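## Task

Get exactly one small part (a block, cylinder or plug) into every pocket of the turntable's trays. A part may be released into a chute in the turntable lid from a little above the chute rim. Pockets only pass beneath the chutes briefly: each press of the green button begins one quarter turn, counter-clockwise viewed from above, and 4.1 s after the press a pocket is going past beneath each chute. A press registers only if the turntable is at rest (white glowing strips along the lid edges mean it is turning) and only if the button is held down briefly; it must rise again before you press once more. Only 5 quarter turns can be triggered by the button. The turntable has to be at rest at the end. Arm mounts in metres, with heading in degrees counter-clockwise from +x: arm1 x=+0.63 y=-0.09 z=+0.74 facing -133; arm2 x=-0.01 y=+0.63 z=+0.81 facing -48; arm3 x=-0.63 y=+0.00 z=+0.80 facing +50; arm4 x=+0.07 y=-0.63 z=+0.75 facing +132. Finish by opening the grippers and pulling the arms away; anything held in place only by a robot at the end is not counted.

## Robot and tools

Setup: four identical i2rt Big YAM arms named arm1, arm2, arm3, arm4, each with six joints, a two-finger gripper and a wrist camera (armN_cam_wrist). Two fixed room cameras exist: cam_corner and cam_top. With joints 1 and 6 at zero and the hand level and forward, the wrist camera rides on top of the hand looking toward the fingertips. Reach is roughly 1.0 m from the joint-1 axis. Loose objects may occasionally get a small shove from outside.

Frame: one shared world frame, origin on the floor, +z up, metres. The hand point lies between the fingertips; the hand z axis runs along the fingers and the fingers close along its y axis. No tool accepts a hand pose; everything is commanded in joint space.

execute_actions: argument actions is a list holding one action or none (empty list = just report state and images). An action is an object keyed by arm name; each arm entry holds joints, an object of absolute joint targets by name (not offsets): joint1_rad, joint2_rad, joint3_rad, joint4_rad, joint5_rad, joint6_rad in radians, gripper_m in metres. Ranges and done-tolerances: joint1_rad -2.879..2.879 ±0.045, rotation about the base, positive counter-clockwise from above, 0 = along the base heading. joint2_rad 0..3.141 ±0.14, shoulder, 0 = upper arm pointing back about level, increasing lifts then swings forward. joint3_rad 0..3.019 ±0.09, elbow, 0 = folded, increasing opens. joint4_rad -1.692..1.57 ±0.055, hand pitch, positive tips fingers up. joint5_rad -1.57..1.57 ±0.03, hand sideways swing, positive to the arm's right. joint6_rad -2.094..2.094 ±0.035, hand roll, positive clockwise viewed from behind. gripper_m 0..0.093 ±0.003, fingertip gap; grip force about 50 to 62 N per pad, lower on some. Each arm can be listed or omitted independently; all listed motions begin together and may finish at different times; one action runs at most 15 s. Omitted joints or arms may keep pushing toward earlier targets without joint_status saying so. Joints move at different speeds, so the hand can sweep a wide path between postures. Optional cameras: list of names, or ["all"]/null/omitted for all, [] for none; the pictures line gives the image order. An unknown key or out-of-range number rejects the whole call and nothing moves.

wait: seconds from 0 to 10; sends nothing new, the world keeps running, returns the same as an empty action.

zoom_image: camera (one of the six names) and region [x0, y0, x1, y1] in pixels of that camera's most recent full 504x504 image, origin top-left, at most 504x504; gives a closer view.

finished_scene: scene = the current scene number; ends it irreversibly after the last command is held, and the reply says whether it succeeded. A reply with no tool call ends everything.

Result lines: joint_positions gives measured joints. joint_status tells how each commanded motion of the last accepted action ended: off_target (stopped short, may still push), contact_stop or time_out (target dropped, holds where it stopped; a timed-out joint may keep a nearby target, within 0.375, 0.375, 0.113, 0.225, 0.075, 0.3 rad for joints 1-6, and keep pushing, moving on if the path clears), not_followed (a self/inter-arm clearance check withheld targets, often with a cause line; gripper targets still run; the arm may retry those targets each action until given passing ones). on_its_own lists what was not commanded in this call; "held at" is a joint's current target, not its position. To relieve a pushing joint, command its reported position. Very small target changes may not move a joint. Loaded joints sag.

Hazards: the arms keep pushing on contact, possibly hard. Two robots pressing hard together fails and ends the run; a hard hit may too, and the clearance check can be late and ignores fingers, gripper housings and wrist cameras. Object-only contact is fine. Knocking anything out of the work area fails. Drops, slips, slams and hard pushes cost quality. Motor heat builds while holding load, even during your thinking; MOTOR HOT appears at 85 °C, and at 100 °C the arm goes limp and falls (OVER-TEMPERATURE FAULT, joints marked limit_stop_at_motor_heat; resend targets afterwards). Heat partly carries over between scenes.

Watch the lid edge strips to know whether the turntable is turning. Less robot motion time is better.

Each tool is called after "Request:" by a JSON object that holds its "name" and its "arguments", one argument or row to a line.

## Session

Request:
{"name": "execute_actions", "arguments": {
  "actions": []
}}

Scene clock: 0.00 s.
Motor temperatures (°C, as the motors report them): arm1=[32 33 33 35 34 35] | arm2=[34 32 34 34 32 33] | arm3=[32 35 35 35 33 32] | arm4=[34 33 32 35 32 34]
arm1.joint_positions: joint1_rad=+0.268 joint2_rad=+0.435 joint3_rad=+1.449 joint4_rad=-1.532 joint5_rad=+0.010 joint6_rad=-0.014 gripper_m=+0.094
arm1.joint_status: not commanded
arm1.hand: x=+0.5645 y=-0.1884 z=+1.2948 quat_wxyz=(-0.262, -0.738, -0.449, +0.430) (m; scene frame)
arm2.joint_positions: joint1_rad=-0.647 joint2_rad=+0.453 joint3_rad=+1.452 joint4_rad=-1.551 joint5_rad=-0.002 joint6_rad=+0.014 gripper_m=+0.094
arm2.joint_status: not commanded
arm2.hand: x=+0.0019 y=+0.5061 z=+1.3642 quat_wxyz=(-0.362, -0.591, -0.641, +0.330) (m; scene frame)
arm3.joint_positions: joint1_rad=+0.604 joint2_rad=+0.448 joint3_rad=+1.469 joint4_rad=-1.544 joint5_rad=+0.012 joint6_rad=-0.002 gripper_m=+0.095
arm3.joint_status: not commanded
arm3.hand: x=-0.6094 y=+0.1191 z=+1.3631 quat_wxyz=(-0.373, +0.578, -0.641, -0.340) (m; scene frame)
arm4.joint_positions: joint1_rad=-0.105 joint2_rad=+0.440 joint3_rad=+1.468 joint4_rad=-1.539 joint5_rad=-0.007 joint6_rad=+0.009 gripper_m=+0.094
arm4.joint_status: not commanded
arm4.hand: x=+0.0034 y=-0.5331 z=+1.3119 quat_wxyz=(-0.223, +0.769, -0.391, -0.454) (m; scene frame)
pictures: arm1_cam_wrist, arm2_cam_wrist, arm3_cam_wrist, arm4_cam_wrist, cam_corner, cam_top
Images, in order (width x height): arm1_cam_wrist 504x504, arm2_cam_wrist 504x504, arm3_cam_wrist 504x504, arm4_cam_wrist 504x504, cam_corner 504x504, cam_top 504x504.

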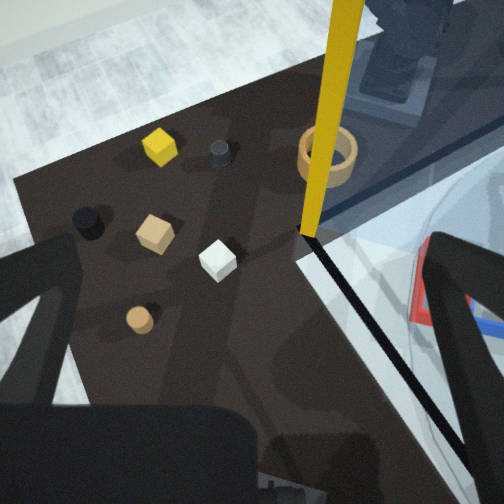

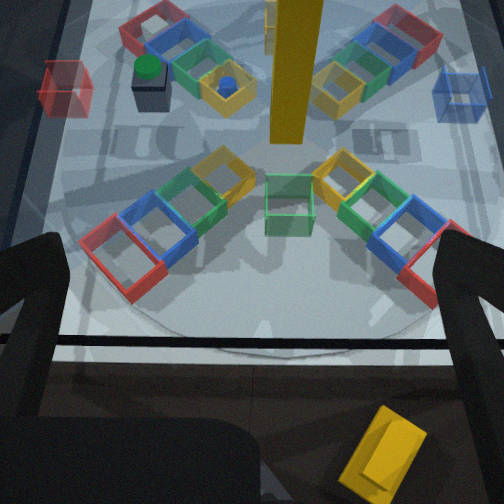

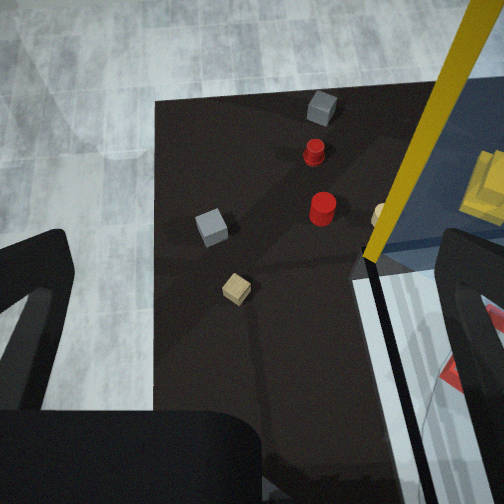

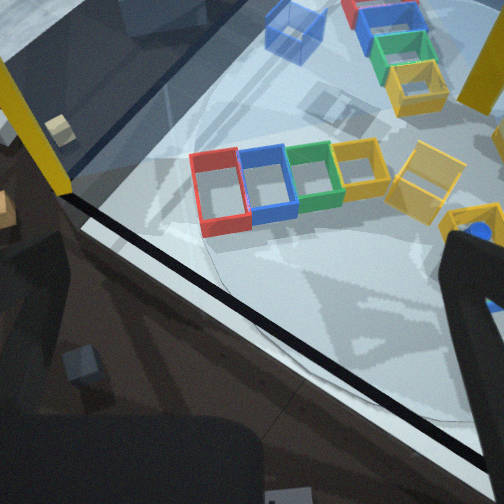

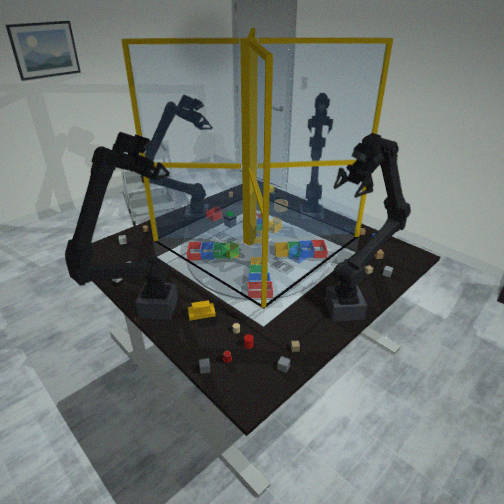

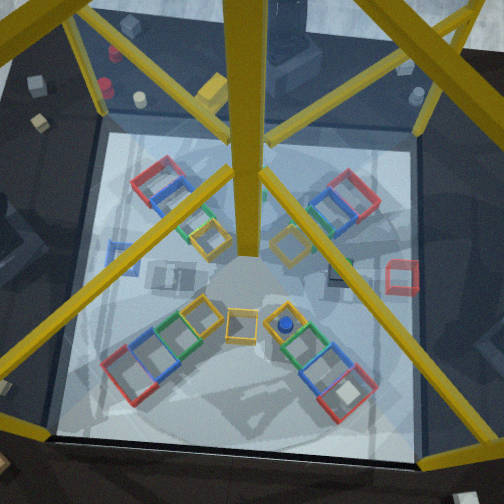

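Request:
{"name": "zoom_image", "arguments": {
  "camera": "cam_top",
  "region": [0, 0, 504, 504]
}}

Request:
{"name": "zoom_image", "arguments": {
  "camera": "cam_corner",
  "region": [60, 150, 450, 440]
}}

Request:
{"name": "zoom_image", "arguments": {
  "camera": "arm2_cam_wrist",
  "region": [0, 0, 504, 260]
}}

Region (0, 0, 504, 504) of cam_top's 504x504 image, scaled by 1.000.

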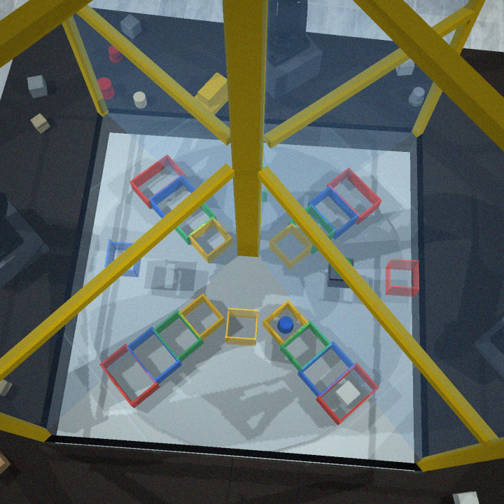

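Region (60, 150, 450, 440) of cam_corner's 504x504 image, scaled by 1.292, with more detail than that image has; it fills the top 375 rows of this view, and the rest is white.

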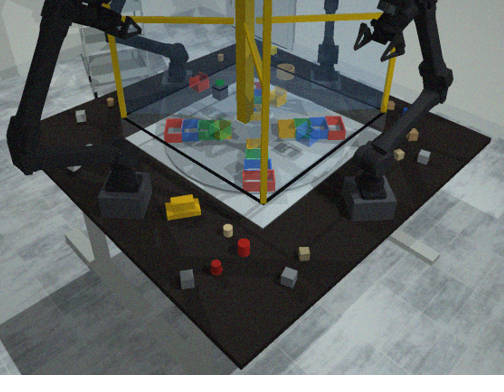

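Region (0, 0, 504, 260) of arm2_cam_wrist's 504x504 image, scaled by 1.000; it fills the top 260 rows of this view, and the rest is white.

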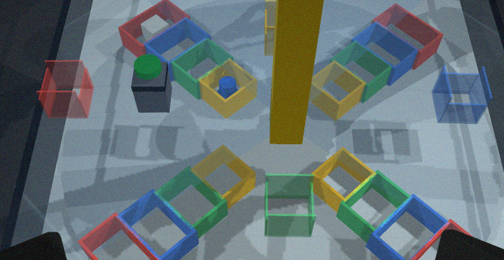

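Request:
{"name": "execute_actions", "arguments": {
  "actions": [
    {"arm1":{"joints":{"joint4_rad":-0.8}},"arm2":{"joints":{"joint3_rad":1.0}},"arm3":{"joints":{"joint2_rad":0.9}},"arm4":{"joints":{"joint1_rad":-0.73,"joint2_rad":1.0,"joint3_rad":1.1}}}
  ],
  "cameras": ["cam_corner"]
}}

Request:
{"name": "execute_actions", "arguments": {
  "actions": [],
  "cameras": []
}}

Scene clock: 74.13 s.
Motor temperatures (°C, as the motors report them): arm1=[32 34 36 36 34 35] | arm2=[34 33 38 35 32 33] | arm3=[32 35 38 35 33 32] | arm4=[34 34 36 36 32 34]
arm1.joint_positions: joint1_rad=+0.268 joint2_rad=+0.435 joint3_rad=+1.449 joint4_rad=-0.824 joint5_rad=+0.010 joint6_rad=-0.014 gripper_m=+0.094
arm1.joint_status: all done
arm1.hand: x=+0.5494 y=-0.2115 z=+1.4632 quat_wxyz=(-0.399, -0.546, -0.326, +0.661) (m; scene frame)
arm2.joint_positions: joint1_rad=-0.647 joint2_rad=+0.457 joint3_rad=+0.999 joint4_rad=-1.551 joint5_rad=-0.002 joint6_rad=+0.014 gripper_m=+0.094
arm2.joint_status: all done
arm2.hand: x=+0.0042 y=+0.4624 z=+1.1625 quat_wxyz=(-0.205, -0.652, -0.705, +0.189) (m; scene frame)
arm3.joint_positions: joint1_rad=+0.604 joint2_rad=+0.897 joint3_rad=+1.469 joint4_rad=-1.544 joint5_rad=+0.012 joint6_rad=-0.002 gripper_m=+0.095
arm3.joint_status: all done
arm3.hand: x=-0.5944 y=+0.2952 z=+1.2786 quat_wxyz=(-0.221, +0.641, -0.707, -0.202) (m; scene frame)
arm4.joint_positions: joint1_rad=-0.725 joint2_rad=+1.007 joint3_rad=+1.088 joint4_rad=-1.534 joint5_rad=-0.008 joint6_rad=+0.009 gripper_m=+0.094
arm4.joint_status: all done
arm4.hand: x=+0.0699 y=-0.3431 z=+1.0251 quat_wxyz=(-0.038, +0.708, -0.704, -0.045) (m; scene frame)
pictures: cam_corner
Images, in order (width x height): cam_corner 504x504.

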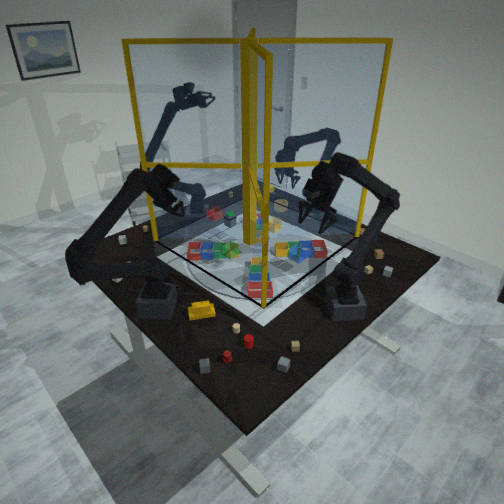

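Scene clock: 74.13 s.
Motor temperatures (°C, as the motors report them): arm1=[32 34 36 36 34 35] | arm2=[34 33 38 35 32 33] | arm3=[32 35 38 35 33 32] | arm4=[34 34 36 36 32 34]
arm1.joint_positions: joint1_rad=+0.268 joint2_rad=+0.435 joint3_rad=+1.449 joint4_rad=-0.824 joint5_rad=+0.010 joint6_rad=-0.014 gripper_m=+0.094
arm1.joint_status: all done
arm1.hand: x=+0.5494 y=-0.2115 z=+1.4632 quat_wxyz=(-0.399, -0.546, -0.326, +0.661) (m; scene frame)
arm2.joint_positions: joint1_rad=-0.647 joint2_rad=+0.457 joint3_rad=+0.999 joint4_rad=-1.551 joint5_rad=-0.002 joint6_rad=+0.014 gripper_m=+0.094
arm2.joint_status: all done
arm2.hand: x=+0.0042 y=+0.4624 z=+1.1625 quat_wxyz=(-0.205, -0.652, -0.705, +0.189) (m; scene frame)
arm3.joint_positions: joint1_rad=+0.604 joint2_rad=+0.897 joint3_rad=+1.469 joint4_rad=-1.544 joint5_rad=+0.012 joint6_rad=-0.002 gripper_m=+0.095
arm3.joint_status: all done
arm3.hand: x=-0.5944 y=+0.2952 z=+1.2786 quat_wxyz=(-0.221, +0.641, -0.707, -0.202) (m; scene frame)
arm4.joint_positions: joint1_rad=-0.725 joint2_rad=+1.007 joint3_rad=+1.088 joint4_rad=-1.534 joint5_rad=-0.008 joint6_rad=+0.009 gripper_m=+0.094
arm4.joint_status: all done
arm4.hand: x=+0.0699 y=-0.3431 z=+1.0251 quat_wxyz=(-0.038, +0.708, -0.704, -0.045) (m; scene frame)
pictures: none
No camera images: the call's "cameras" was empty. Leave "cameras" out to get every camera's image.

Request:
{"name": "execute_actions", "arguments": {
  "actions": [],
  "cameras": ["arm2_cam_wrist","arm3_cam_wrist","arm4_cam_wrist","cam_top"]
}}

Scene clock: 109.57 s.
Motor temperatures (°C, as the motors report them): arm1=[32 34 36 36 34 35] | arm2=[34 33 40 35 32 33] | arm3=[32 35 40 35 33 32] | arm4=[34 34 39 36 32 34]
arm1.joint_positions: joint1_rad=+0.268 joint2_rad=+0.435 joint3_rad=+1.449 joint4_rad=-0.824 joint5_rad=+0.010 joint6_rad=-0.014 gripper_m=+0.094
arm1.joint_status: all done
arm1.hand: x=+0.5494 y=-0.2115 z=+1.4632 quat_wxyz=(-0.399, -0.546, -0.326, +0.661) (m; scene frame)
arm2.joint_positions: joint1_rad=-0.647 joint2_rad=+0.457 joint3_rad=+0.999 joint4_rad=-1.551 joint5_rad=-0.002 joint6_rad=+0.014 gripper_m=+0.094
arm2.joint_status: all done
arm2.hand: x=+0.0042 y=+0.4624 z=+1.1625 quat_wxyz=(-0.205, -0.652, -0.705, +0.189) (m; scene frame)
arm3.joint_positions: joint1_rad=+0.604 joint2_rad=+0.897 joint3_rad=+1.469 joint4_rad=-1.544 joint5_rad=+0.012 joint6_rad=-0.002 gripper_m=+0.095
arm3.joint_status: all done
arm3.hand: x=-0.5944 y=+0.2952 z=+1.2786 quat_wxyz=(-0.221, +0.641, -0.707, -0.202) (m; scene frame)
arm4.joint_positions: joint1_rad=-0.725 joint2_rad=+1.007 joint3_rad=+1.088 joint4_rad=-1.534 joint5_rad=-0.008 joint6_rad=+0.009 gripper_m=+0.094
arm4.joint_status: all done
arm4.hand: x=+0.0699 y=-0.3431 z=+1.0251 quat_wxyz=(-0.038, +0.708, -0.704, -0.045) (m; scene frame)
pictures: arm2_cam_wrist, arm3_cam_wrist, arm4_cam_wrist, cam_top
Images, in order (width x height): arm2_cam_wrist 504x504, arm3_cam_wrist 504x504, arm4_cam_wrist 504x504, cam_top 504x504.

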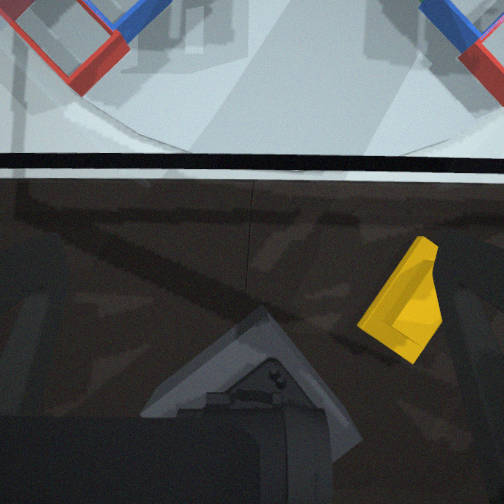

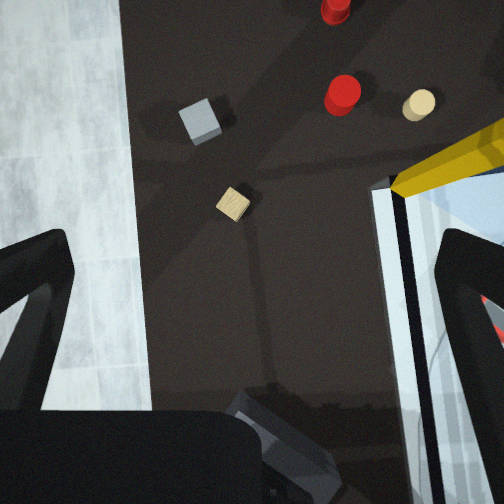

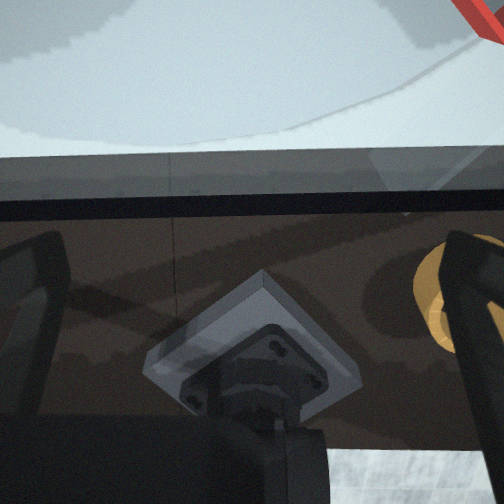

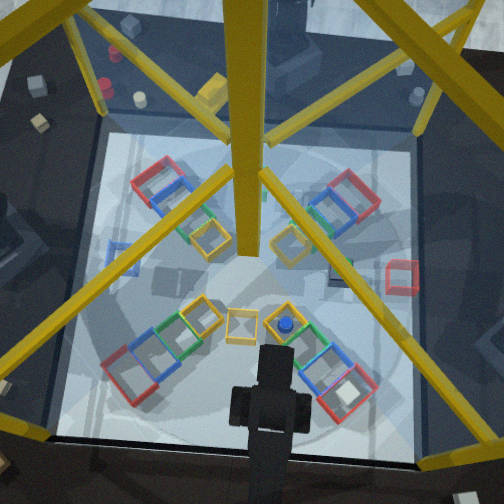

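Request:
{"name": "zoom_image", "arguments": {
  "camera": "arm3_cam_wrist",
  "region": [300, 60, 504, 264]
}}

Region (300, 60, 504, 264) of arm3_cam_wrist's 504x504 image, scaled by 2.471, with more detail than that image has.

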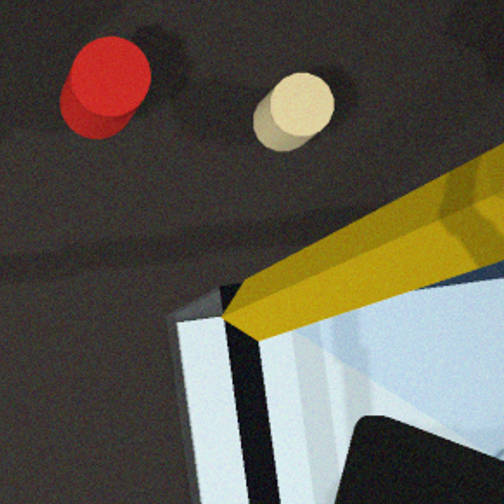

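Request:
{"name": "execute_actions", "arguments": {
  "actions": [
    {"arm1":{"joints":{"joint1_rad":0.75}},"arm2":{"joints":{"joint1_rad":0.68}},"arm3":{"joints":{"joint1_rad":0.5}},"arm4":{"joints":{"joint1_rad":0.84}}}
  ],
  "cameras": []
}}

Request:
{"name": "execute_actions", "arguments": {
  "actions": [
    {"arm1":{"joints":{"joint2_rad":1.32,"joint3_rad":1.53,"joint4_rad":-1.17}},"arm2":{"joints":{"joint2_rad":1.32,"joint3_rad":1.53,"joint4_rad":-1.17}},"arm3":{"joints":{"joint2_rad":1.32,"joint3_rad":1.53,"joint4_rad":-1.17}},"arm4":{"joints":{"joint2_rad":1.32,"joint3_rad":1.53,"joint4_rad":-1.17}}}
  ],
  "cameras": ["arm1_cam_wrist","arm2_cam_wrist","arm3_cam_wrist","arm4_cam_wrist","cam_top"]
}}

Scene clock: 167.93 s.
Motor temperatures (°C, as the motors report them): arm1=[32 34 37 36 34 35] | arm2=[34 33 41 35 32 33] | arm3=[32 35 41 35 33 32] | arm4=[34 34 41 36 32 34]
arm1.joint_positions: joint1_rad=+0.744 joint2_rad=+0.435 joint3_rad=+1.449 joint4_rad=-0.824 joint5_rad=+0.010 joint6_rad=-0.014 gripper_m=+0.094
arm1.joint_status: all done
arm1.hand: x=+0.6181 y=-0.2292 z=+1.4643 quat_wxyz=(-0.545, -0.451, -0.444, +0.550) (m; scene frame)
arm2.joint_positions: joint1_rad=+0.676 joint2_rad=+0.457 joint3_rad=+0.999 joint4_rad=-1.551 joint5_rad=-0.002 joint6_rad=+0.014 gripper_m=+0.094
arm2.joint_status: all done
arm2.hand: x=+0.1570 y=+0.6048 z=+1.1606 quat_wxyz=(-0.273, -0.082, -0.958, +0.022) (m; scene frame)
arm3.joint_positions: joint1_rad=+0.503 joint2_rad=+0.897 joint3_rad=+1.469 joint4_rad=-1.544 joint5_rad=+0.012 joint6_rad=-0.002 gripper_m=+0.095
arm3.joint_status: all done
arm3.hand: x=-0.5647 y=+0.2907 z=+1.2782 quat_wxyz=(-0.230, +0.605, -0.738, -0.191) (m; scene frame)
arm4.joint_positions: joint1_rad=+0.834 joint2_rad=+1.007 joint3_rad=+1.088 joint4_rad=-1.534 joint5_rad=-0.008 joint6_rad=+0.009 gripper_m=+0.094
arm4.joint_status: all done
arm4.hand: x=-0.2115 y=-0.6313 z=+1.0257 quat_wxyz=(+0.005, +0.998, -0.003, -0.059) (m; scene frame)
pictures: none
No camera images: the call's "cameras" was empty. Leave "cameras" out to get every camera's image.

Scene clock: 169.67 s.
Motor temperatures (°C, as the motors report them): arm1=[32 34 37 36 34 35] | arm2=[34 33 41 35 32 33] | arm3=[32 35 41 35 33 32] | arm4=[34 34 41 36 32 34]
arm1.joint_positions: joint1_rad=+0.744 joint2_rad=+1.326 joint3_rad=+1.519 joint4_rad=-1.154 joint5_rad=+0.010 joint6_rad=-0.014 gripper_m=+0.094
arm1.joint_status: all done
arm1.hand: x=+0.6227 y=-0.5938 z=+1.1317 quat_wxyz=(-0.215, -0.671, -0.676, +0.216) (m; scene frame)
arm2.joint_positions: joint1_rad=+0.676 joint2_rad=+1.316 joint3_rad=+1.498 joint4_rad=-1.177 joint5_rad=-0.002 joint6_rad=+0.014 gripper_m=+0.094
arm2.joint_status: all done
arm2.hand: x=+0.4847 y=+0.5526 z=+1.1877 quat_wxyz=(-0.280, -0.081, -0.956, +0.022) (m; scene frame)
arm3.joint_positions: joint1_rad=+0.503 joint2_rad=+1.329 joint3_rad=+1.500 joint4_rad=-1.195 joint5_rad=+0.012 joint6_rad=-0.002 gripper_m=+0.095
arm3.joint_status: all done
arm3.hand: x=-0.5272 y=+0.4911 z=+1.1770 quat_wxyz=(-0.211, +0.610, -0.744, -0.175) (m; scene frame)
arm4.joint_positions: joint1_rad=+0.834 joint2_rad=+1.332 joint3_rad=+1.473 joint4_rad=-1.182 joint5_rad=-0.008 joint6_rad=+0.009 gripper_m=+0.094
arm4.joint_status: all done
arm4.hand: x=-0.4255 y=-0.6317 z=+1.1080 quat_wxyz=(+0.006, +0.965, -0.002, -0.262) (m; scene frame)
pictures: arm1_cam_wrist, arm2_cam_wrist, arm3_cam_wrist, arm4_cam_wrist, cam_top
Images, in order (width x height): arm1_cam_wrist 504x504, arm2_cam_wrist 504x504, arm3_cam_wrist 504x504, arm4_cam_wrist 504x504, cam_top 504x504.

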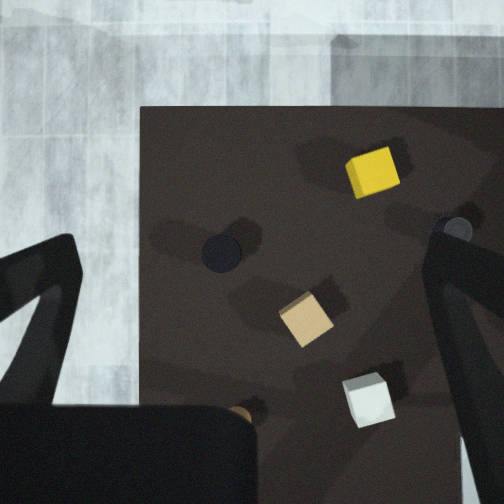

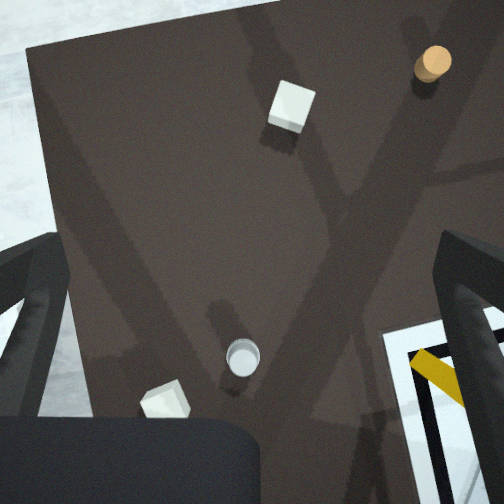

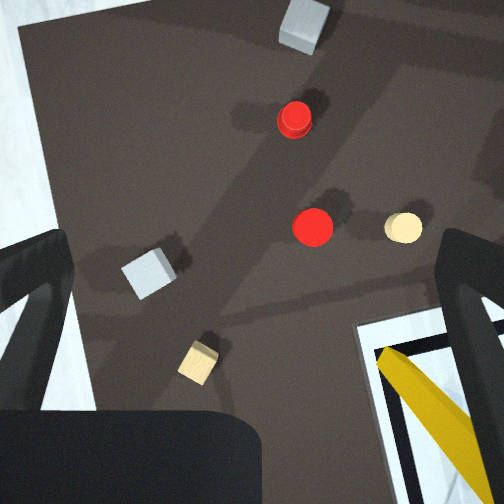

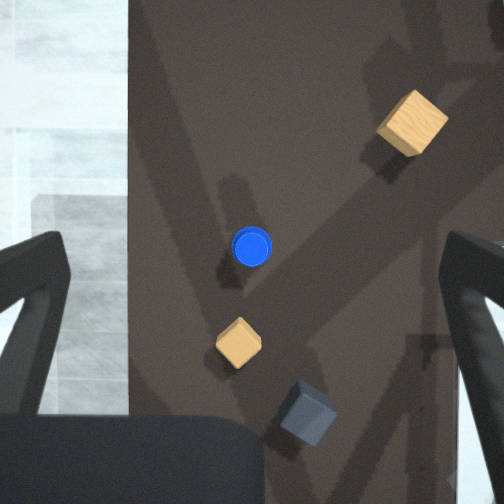

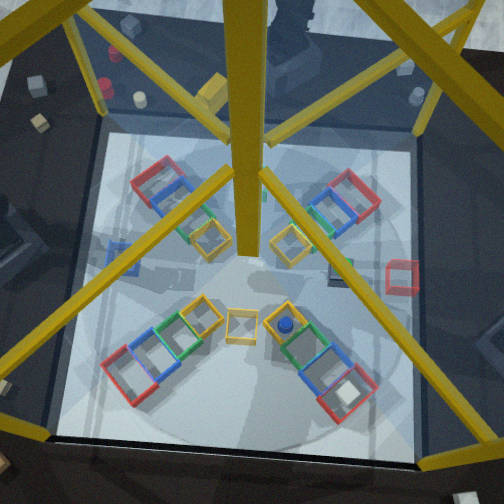

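Request:
{"name": "execute_actions", "arguments": {
  "actions": [
    {"arm1":{"joints":{"joint1_rad":0.777,"joint2_rad":1.331,"joint3_rad":0.947,"joint4_rad":-1.187}},"arm2":{"joints":{"joint1_rad":0.695,"joint2_rad":1.47,"joint3_rad":0.882,"joint4_rad":-0.983}},"arm3":{"joints":{"joint1_rad":0.653,"joint2_rad":1.457,"joint3_rad":0.889,"joint4_rad":-1.003}},"arm4":{"joints":{"joint1_rad":0.68,"joint2_rad":1.285,"joint3_rad":0.879,"joint4_rad":-1.165}}}
  ],
  "cameras": ["arm1_cam_wrist","arm2_cam_wrist","arm3_cam_wrist","arm4_cam_wrist"]
}}

Scene clock: 291.13 s.
Motor temperatures (°C, as the motors report them): arm1=[32 36 43 35 34 35] | arm2=[34 35 50 35 32 33] | arm3=[32 37 45 36 33 32] | arm4=[34 36 52 36 32 34]
arm1.joint_positions: joint1_rad=+0.772 joint2_rad=+1.322 joint3_rad=+0.952 joint4_rad=-1.175 joint5_rad=+0.010 joint6_rad=-0.014 gripper_m=+0.094
arm1.joint_status: all done
arm1.hand: x=+0.6362 y=-0.4418 z=+0.8747 quat_wxyz=(-0.014, -0.692, -0.722, +0.012) (m; scene frame)
arm2.joint_positions: joint1_rad=+0.690 joint2_rad=+1.475 joint3_rad=+0.881 joint4_rad=-0.992 joint5_rad=-0.002 joint6_rad=+0.014 gripper_m=+0.094
arm2.joint_status: all done
arm2.hand: x=+0.3492 y=+0.5775 z=+0.8663 quat_wxyz=(+0.011, -0.079, -0.997, +0.001) (m; scene frame)
arm3.joint_positions: joint1_rad=+0.660 joint2_rad=+1.476 joint3_rad=+0.888 joint4_rad=-1.016 joint5_rad=+0.011 joint6_rad=-0.002 gripper_m=+0.095
arm3.joint_status: all done
arm3.hand: x=-0.6142 y=+0.3657 z=+0.8637 quat_wxyz=(+0.009, +0.696, -0.718, +0.007) (m; scene frame)
arm4.joint_positions: joint1_rad=+0.670 joint2_rad=+1.292 joint3_rad=+0.882 joint4_rad=-1.167 joint5_rad=-0.008 joint6_rad=+0.009 gripper_m=+0.094
arm4.joint_status: all done
arm4.hand: x=-0.2527 y=-0.5774 z=+0.8672 quat_wxyz=(+0.005, +0.996, -0.085, +0.003) (m; scene frame)
pictures: arm1_cam_wrist, arm2_cam_wrist, arm3_cam_wrist, arm4_cam_wrist
Images, in order (width x height): arm1_cam_wrist 504x504, arm2_cam_wrist 504x504, arm3_cam_wrist 504x504, arm4_cam_wrist 504x504.

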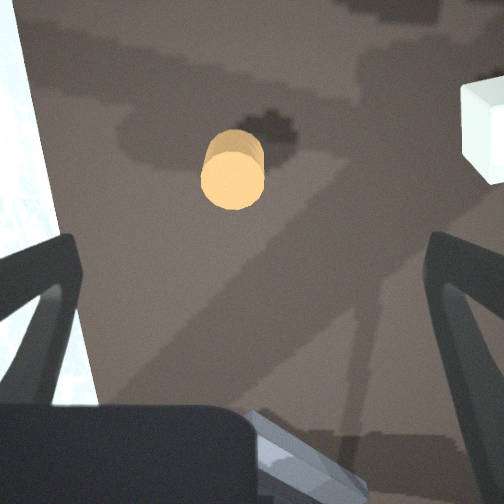

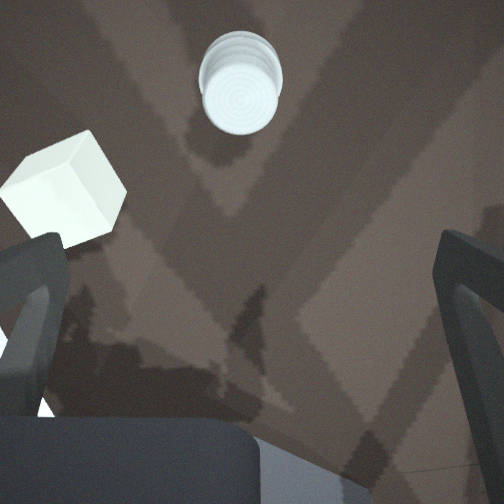

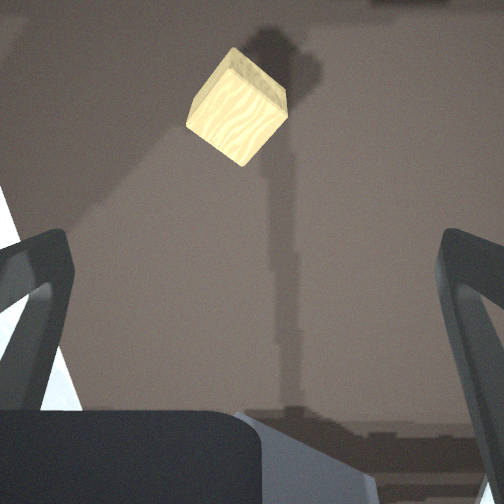

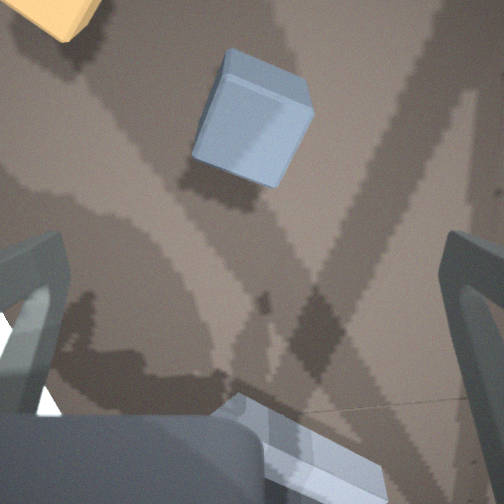

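Request:
{"name": "execute_actions", "arguments": {
  "actions": [
    {"arm1":{"joints":{"joint1_rad":0.805,"joint2_rad":1.446,"joint3_rad":0.7375,"joint4_rad":-0.862}},"arm2":{"joints":{"joint1_rad":0.706,"joint2_rad":1.689,"joint3_rad":0.788,"joint4_rad":-0.67}},"arm3":{"joints":{"joint1_rad":0.668,"joint2_rad":1.665,"joint3_rad":0.774,"joint4_rad":-0.68,"joint6_rad":0.66}},"arm4":{"joints":{"joint2_rad":1.444,"joint3_rad":0.707,"joint4_rad":-0.834,"joint6_rad":0.39}}}
  ],
  "cameras": ["arm1_cam_wrist","arm2_cam_wrist","arm3_cam_wrist","arm4_cam_wrist","cam_corner"]
}}

Scene clock: 327.73 s.
Motor temperatures (°C, as the motors report them): arm1=[32 35 41 35 34 35] | arm2=[34 35 45 34 32 33] | arm3=[32 37 43 35 33 32] | arm4=[34 35 45 36 32 34]
arm1.joint_positions: joint1_rad=+0.799 joint2_rad=+1.452 joint3_rad=+0.733 joint4_rad=-0.878 joint5_rad=+0.010 joint6_rad=-0.014 gripper_m=+0.094
arm1.joint_status: all done
arm1.hand: x=+0.6456 y=-0.4109 z=+0.7612 quat_wxyz=(+0.005, -0.682, -0.731, -0.007) (m; scene frame)
arm2.joint_positions: joint1_rad=+0.700 joint2_rad=+1.693 joint3_rad=+0.783 joint4_rad=-0.682 joint5_rad=-0.002 joint6_rad=+0.014 gripper_m=+0.094
arm2.joint_status: all done
arm2.hand: x=+0.3475 y=+0.5808 z=+0.7627 quat_wxyz=(+0.014, -0.074, -0.997, +0.001) (m; scene frame)
arm3.joint_positions: joint1_rad=+0.660 joint2_rad=+1.679 joint3_rad=+0.768 joint4_rad=-0.698 joint5_rad=+0.011 joint6_rad=+0.651 gripper_m=+0.095
arm3.joint_status: all done
arm3.hand: x=-0.6158 y=+0.3583 z=+0.7592 quat_wxyz=(+0.007, +0.428, -0.904, +0.012) (m; scene frame)
arm4.joint_positions: joint1_rad=+0.670 joint2_rad=+1.461 joint3_rad=+0.701 joint4_rad=-0.844 joint5_rad=-0.008 joint6_rad=+0.375 gripper_m=+0.094
arm4.joint_status: all done
arm4.hand: x=-0.2377 y=-0.5801 z=+0.7575 quat_wxyz=(+0.003, +0.964, -0.265, +0.017) (m; scene frame)
pictures: arm1_cam_wrist, arm2_cam_wrist, arm3_cam_wrist, arm4_cam_wrist, cam_corner
Images, in order (width x height): arm1_cam_wrist 504x504, arm2_cam_wrist 504x504, arm3_cam_wrist 504x504, arm4_cam_wrist 504x504, cam_corner 504x504.

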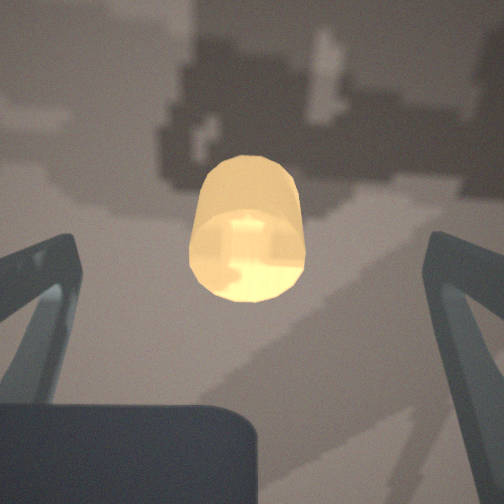

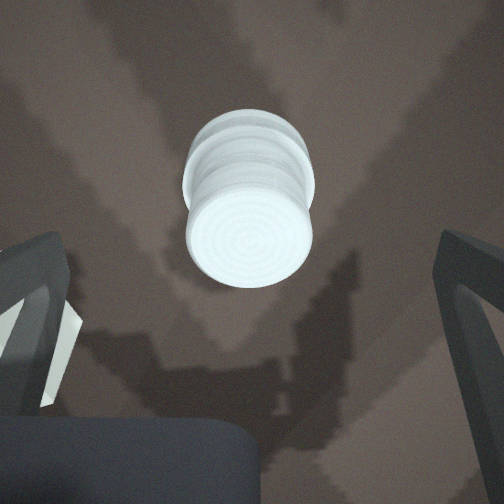

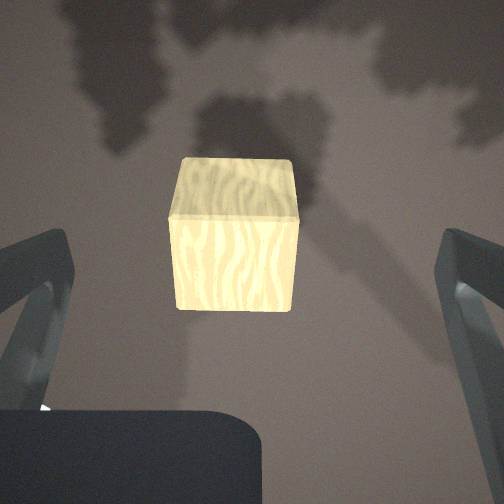

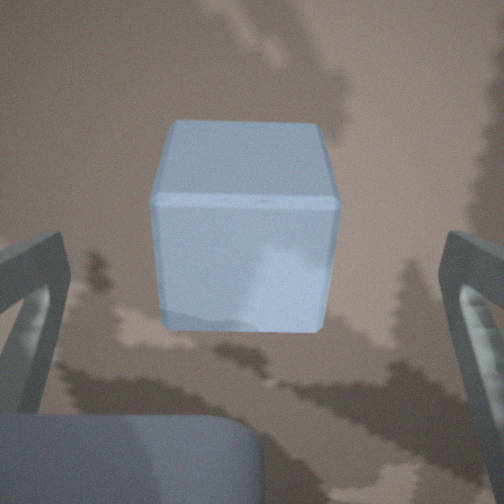

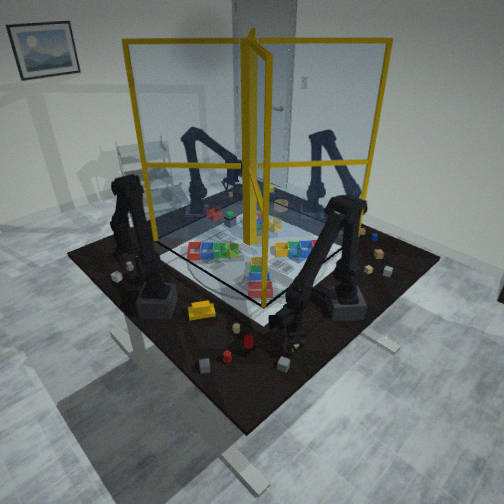

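Request:
{"name": "execute_actions", "arguments": {
  "actions": [
    {"arm1":{"joints":{"joint2_rad":1.478,"joint3_rad":0.72,"joint4_rad":-0.812}},"arm2":{"joints":{"joint2_rad":1.729,"joint3_rad":0.779,"joint4_rad":-0.621}},"arm3":{"joints":{"joint2_rad":1.70,"joint3_rad":0.766,"joint4_rad":-0.637}},"arm4":{"joints":{"joint2_rad":1.469,"joint3_rad":0.695,"joint4_rad":-0.797}}}
  ],
  "cameras": ["arm1_cam_wrist","arm2_cam_wrist","arm3_cam_wrist","arm4_cam_wrist"]
}}

Scene clock: 356.67 s.
Motor temperatures (°C, as the motors report them): arm1=[32 36 40 36 34 35] | arm2=[34 35 44 34 32 33] | arm3=[32 38 42 35 33 32] | arm4=[34 35 44 36 32 34]
arm1.joint_positions: joint1_rad=+0.799 joint2_rad=+1.455 joint3_rad=+0.731 joint4_rad=-0.828 joint5_rad=+0.010 joint6_rad=-0.014 gripper_m=+0.094
arm1.joint_status: all done
arm1.hand: x=+0.6463 y=-0.4221 z=+0.7600 quat_wxyz=(-0.012, -0.682, -0.731, +0.009) (m; scene frame)
arm2.joint_positions: joint1_rad=+0.700 joint2_rad=+1.714 joint3_rad=+0.783 joint4_rad=-0.633 joint5_rad=-0.002 joint6_rad=+0.014 gripper_m=+0.094
arm2.joint_status: all done
arm2.hand: x=+0.3555 y=+0.5797 z=+0.7550 quat_wxyz=(+0.000, -0.074, -0.997, +0.002) (m; scene frame)
arm3.joint_positions: joint1_rad=+0.660 joint2_rad=+1.685 joint3_rad=+0.768 joint4_rad=-0.655 joint5_rad=+0.011 joint6_rad=+0.652 gripper_m=+0.095
arm3.joint_status: all done
arm3.hand: x=-0.6155 y=+0.3678 z=+0.7572 quat_wxyz=(-0.001, +0.428, -0.904, -0.004) (m; scene frame)
arm4.joint_positions: joint1_rad=+0.670 joint2_rad=+1.461 joint3_rad=+0.701 joint4_rad=-0.808 joint5_rad=-0.008 joint6_rad=+0.375 gripper_m=+0.094
arm4.joint_status: all done
arm4.hand: x=-0.2466 y=-0.5786 z=+0.7574 quat_wxyz=(+0.005, +0.964, -0.265, -0.001) (m; scene frame)
pictures: arm1_cam_wrist, arm2_cam_wrist, arm3_cam_wrist, arm4_cam_wrist
Images, in order (width x height): arm1_cam_wrist 504x504, arm2_cam_wrist 504x504, arm3_cam_wrist 504x504, arm4_cam_wrist 504x504.

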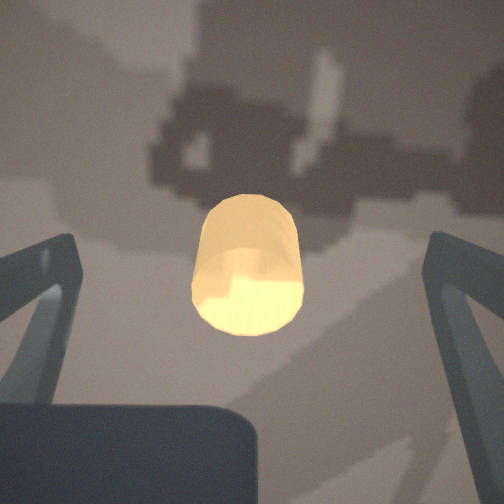

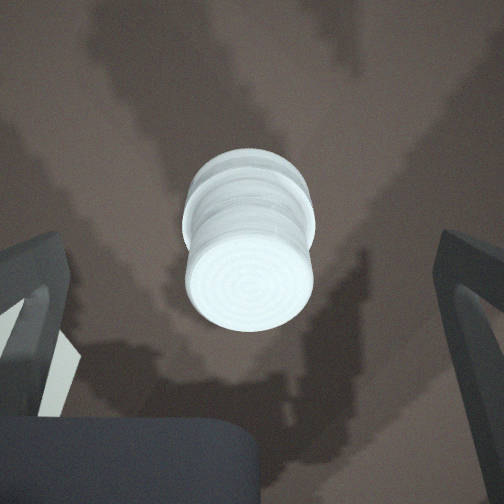

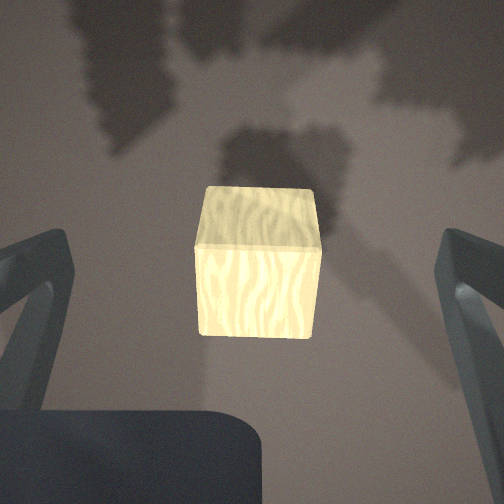

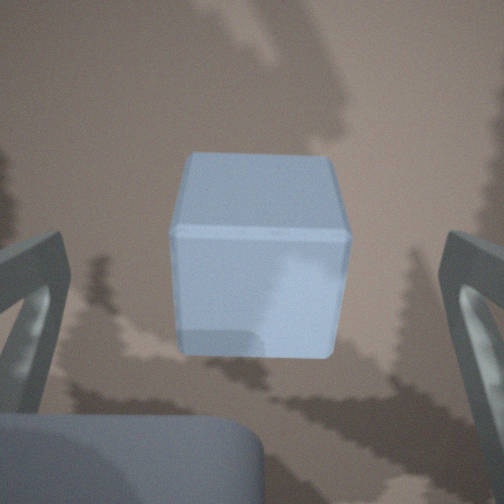

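Request:
{"name": "execute_actions", "arguments": {
  "actions": [
    {"arm1":{"joints":{"joint3_rad":0.672,"joint4_rad":-0.765}},"arm2":{"joints":{"joint3_rad":0.743,"joint4_rad":-0.591}},"arm3":{"joints":{"joint3_rad":0.715,"joint4_rad":-0.592}},"arm4":{"joints":{"joint3_rad":0.655,"joint4_rad":-0.759}}}
  ],
  "cameras": ["arm1_cam_wrist","arm2_cam_wrist","arm3_cam_wrist","arm4_cam_wrist"]
}}

Scene clock: 367.73 s.
Motor temperatures (°C, as the motors report them): arm1=[32 35 40 36 34 35] | arm2=[34 35 43 34 32 33] | arm3=[32 37 41 35 33 32] | arm4=[34 35 44 36 32 34]
arm1.joint_positions: joint1_rad=+0.799 joint2_rad=+1.459 joint3_rad=+0.677 joint4_rad=-0.782 joint5_rad=+0.010 joint6_rad=-0.014 gripper_m=+0.094
arm1.joint_status: all done
arm1.hand: x=+0.6456 y=-0.4060 z=+0.7436 quat_wxyz=(-0.008, -0.682, -0.731, +0.006) (m; scene frame)
arm2.joint_positions: joint1_rad=+0.700 joint2_rad=+1.714 joint3_rad=+0.743 joint4_rad=-0.603 joint5_rad=-0.002 joint6_rad=+0.014 gripper_m=+0.094
arm2.joint_status: all done
arm2.hand: x=+0.3408 y=+0.5816 z=+0.7463 quat_wxyz=(+0.005, -0.074, -0.997, +0.002) (m; scene frame)
arm3.joint_positions: joint1_rad=+0.660 joint2_rad=+1.688 joint3_rad=+0.714 joint4_rad=-0.610 joint5_rad=+0.011 joint6_rad=+0.652 gripper_m=+0.095
arm3.joint_status: all done
arm3.hand: x=-0.6163 y=+0.3488 z=+0.7441 quat_wxyz=(+0.001, +0.428, -0.904, +0.001) (m; scene frame)
arm4.joint_positions: joint1_rad=+0.670 joint2_rad=+1.461 joint3_rad=+0.659 joint4_rad=-0.770 joint5_rad=-0.008 joint6_rad=+0.375 gripper_m=+0.094
arm4.joint_status: all done
arm4.hand: x=-0.2345 y=-0.5806 z=+0.7460 quat_wxyz=(+0.005, +0.964, -0.265, +0.001) (m; scene frame)
pictures: arm1_cam_wrist, arm2_cam_wrist, arm3_cam_wrist, arm4_cam_wrist
Images, in order (width x height): arm1_cam_wrist 504x504, arm2_cam_wrist 504x504, arm3_cam_wrist 504x504, arm4_cam_wrist 504x504.

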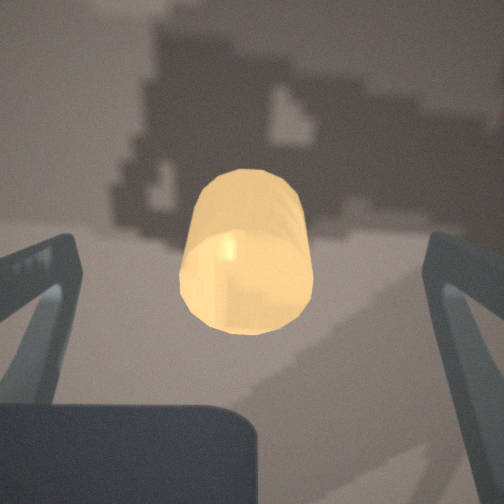

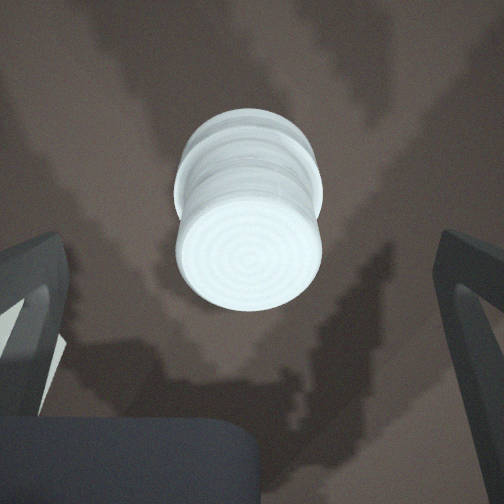

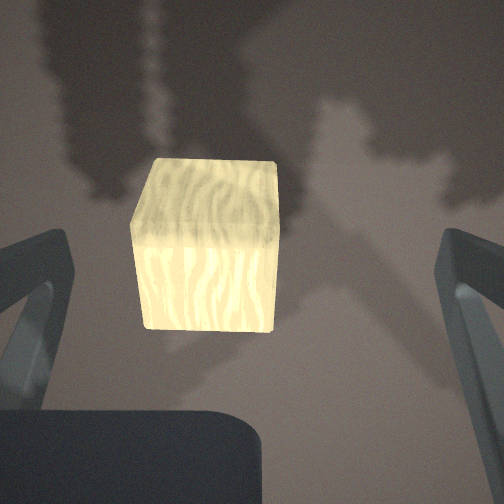

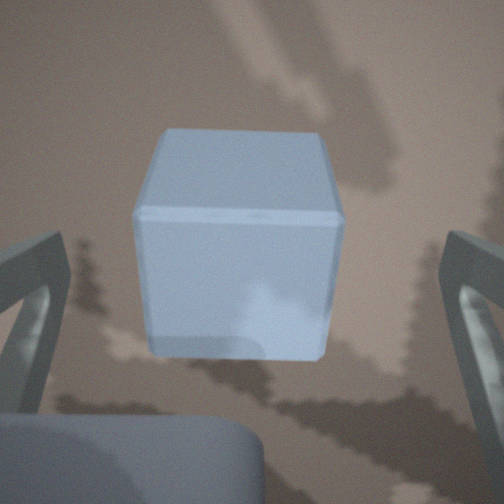

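Request:
{"name": "execute_actions", "arguments": {
  "actions": [
    {"arm1":{"joints":{"gripper_m":0.02}},"arm2":{"joints":{"joint4_rad":-0.552,"gripper_m":0.02}},"arm3":{"joints":{"joint4_rad":-0.567,"gripper_m":0.02}},"arm4":{"joints":{"gripper_m":0.025}}}
  ],
  "cameras": ["arm1_cam_wrist","arm2_cam_wrist","arm3_cam_wrist","arm4_cam_wrist"]
}}

Scene clock: 376.00 s.
Motor temperatures (°C, as the motors report them): arm1=[32 35 40 36 34 35] | arm2=[34 35 43 34 32 33] | arm3=[32 37 41 35 33 32] | arm4=[34 35 44 36 32 34]
arm1.joint_positions: joint1_rad=+0.799 joint2_rad=+1.459 joint3_rad=+0.677 joint4_rad=-0.782 joint5_rad=+0.010 joint6_rad=-0.014 gripper_m=+0.031
arm1.joint_status: gripper_m off_target (ended at +0.031, target +0.020)
arm1.hand: x=+0.6456 y=-0.4060 z=+0.7436 quat_wxyz=(-0.008, -0.682, -0.731, +0.006) (m; scene frame)
arm2.joint_positions: joint1_rad=+0.700 joint2_rad=+1.714 joint3_rad=+0.743 joint4_rad=-0.565 joint5_rad=-0.002 joint6_rad=+0.014 gripper_m=+0.030
arm2.joint_status: gripper_m off_target (ended at +0.030, target +0.020); the others done
arm2.hand: x=+0.3501 y=+0.5804 z=+0.7463 quat_wxyz=(-0.014, -0.074, -0.997, +0.003) (m; scene frame)
arm3.joint_positions: joint1_rad=+0.660 joint2_rad=+1.688 joint3_rad=+0.714 joint4_rad=-0.586 joint5_rad=+0.011 joint6_rad=+0.653 gripper_m=+0.031
arm3.joint_status: gripper_m off_target (ended at +0.031, target +0.020); the others done
arm3.hand: x=-0.6161 y=+0.3548 z=+0.7442 quat_wxyz=(-0.004, +0.427, -0.904, -0.010) (m; scene frame)
arm4.joint_positions: joint1_rad=+0.670 joint2_rad=+1.461 joint3_rad=+0.659 joint4_rad=-0.769 joint5_rad=-0.008 joint6_rad=+0.376 gripper_m=+0.039
arm4.joint_status: gripper_m off_target (ended at +0.039, target +0.025)
arm4.hand: x=-0.2346 y=-0.5806 z=+0.7460 quat_wxyz=(+0.005, +0.964, -0.265, +0.000) (m; scene frame)
pictures: arm1_cam_wrist, arm2_cam_wrist, arm3_cam_wrist, arm4_cam_wrist
Images, in order (width x height): arm1_cam_wrist 504x504, arm2_cam_wrist 504x504, arm3_cam_wrist 504x504, arm4_cam_wrist 504x504.

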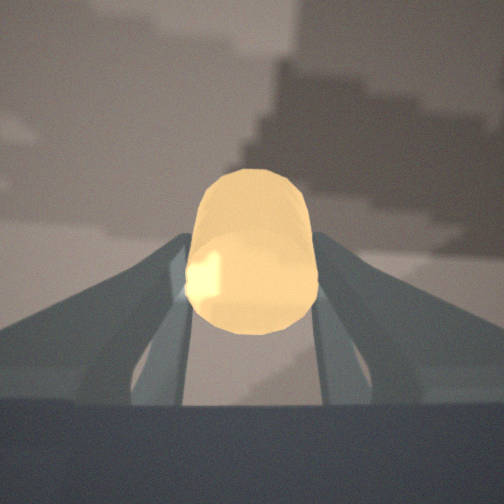

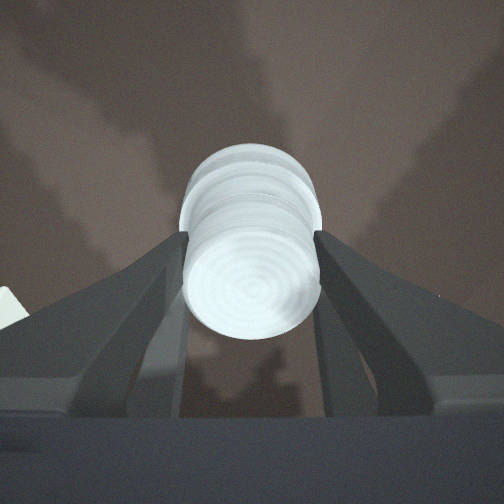

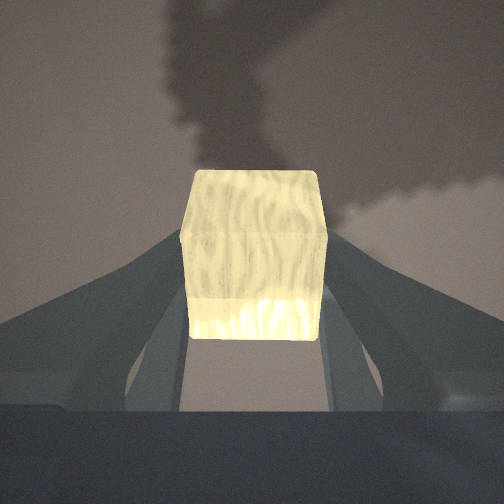

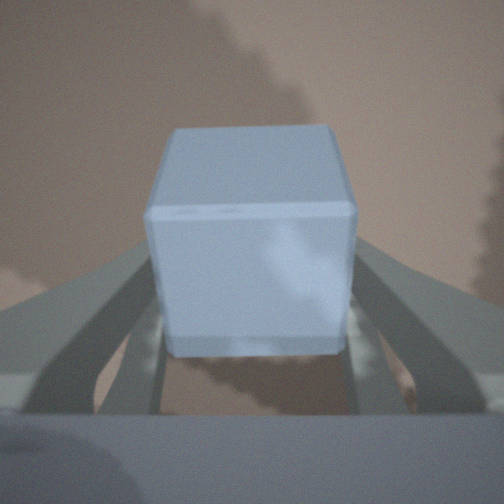

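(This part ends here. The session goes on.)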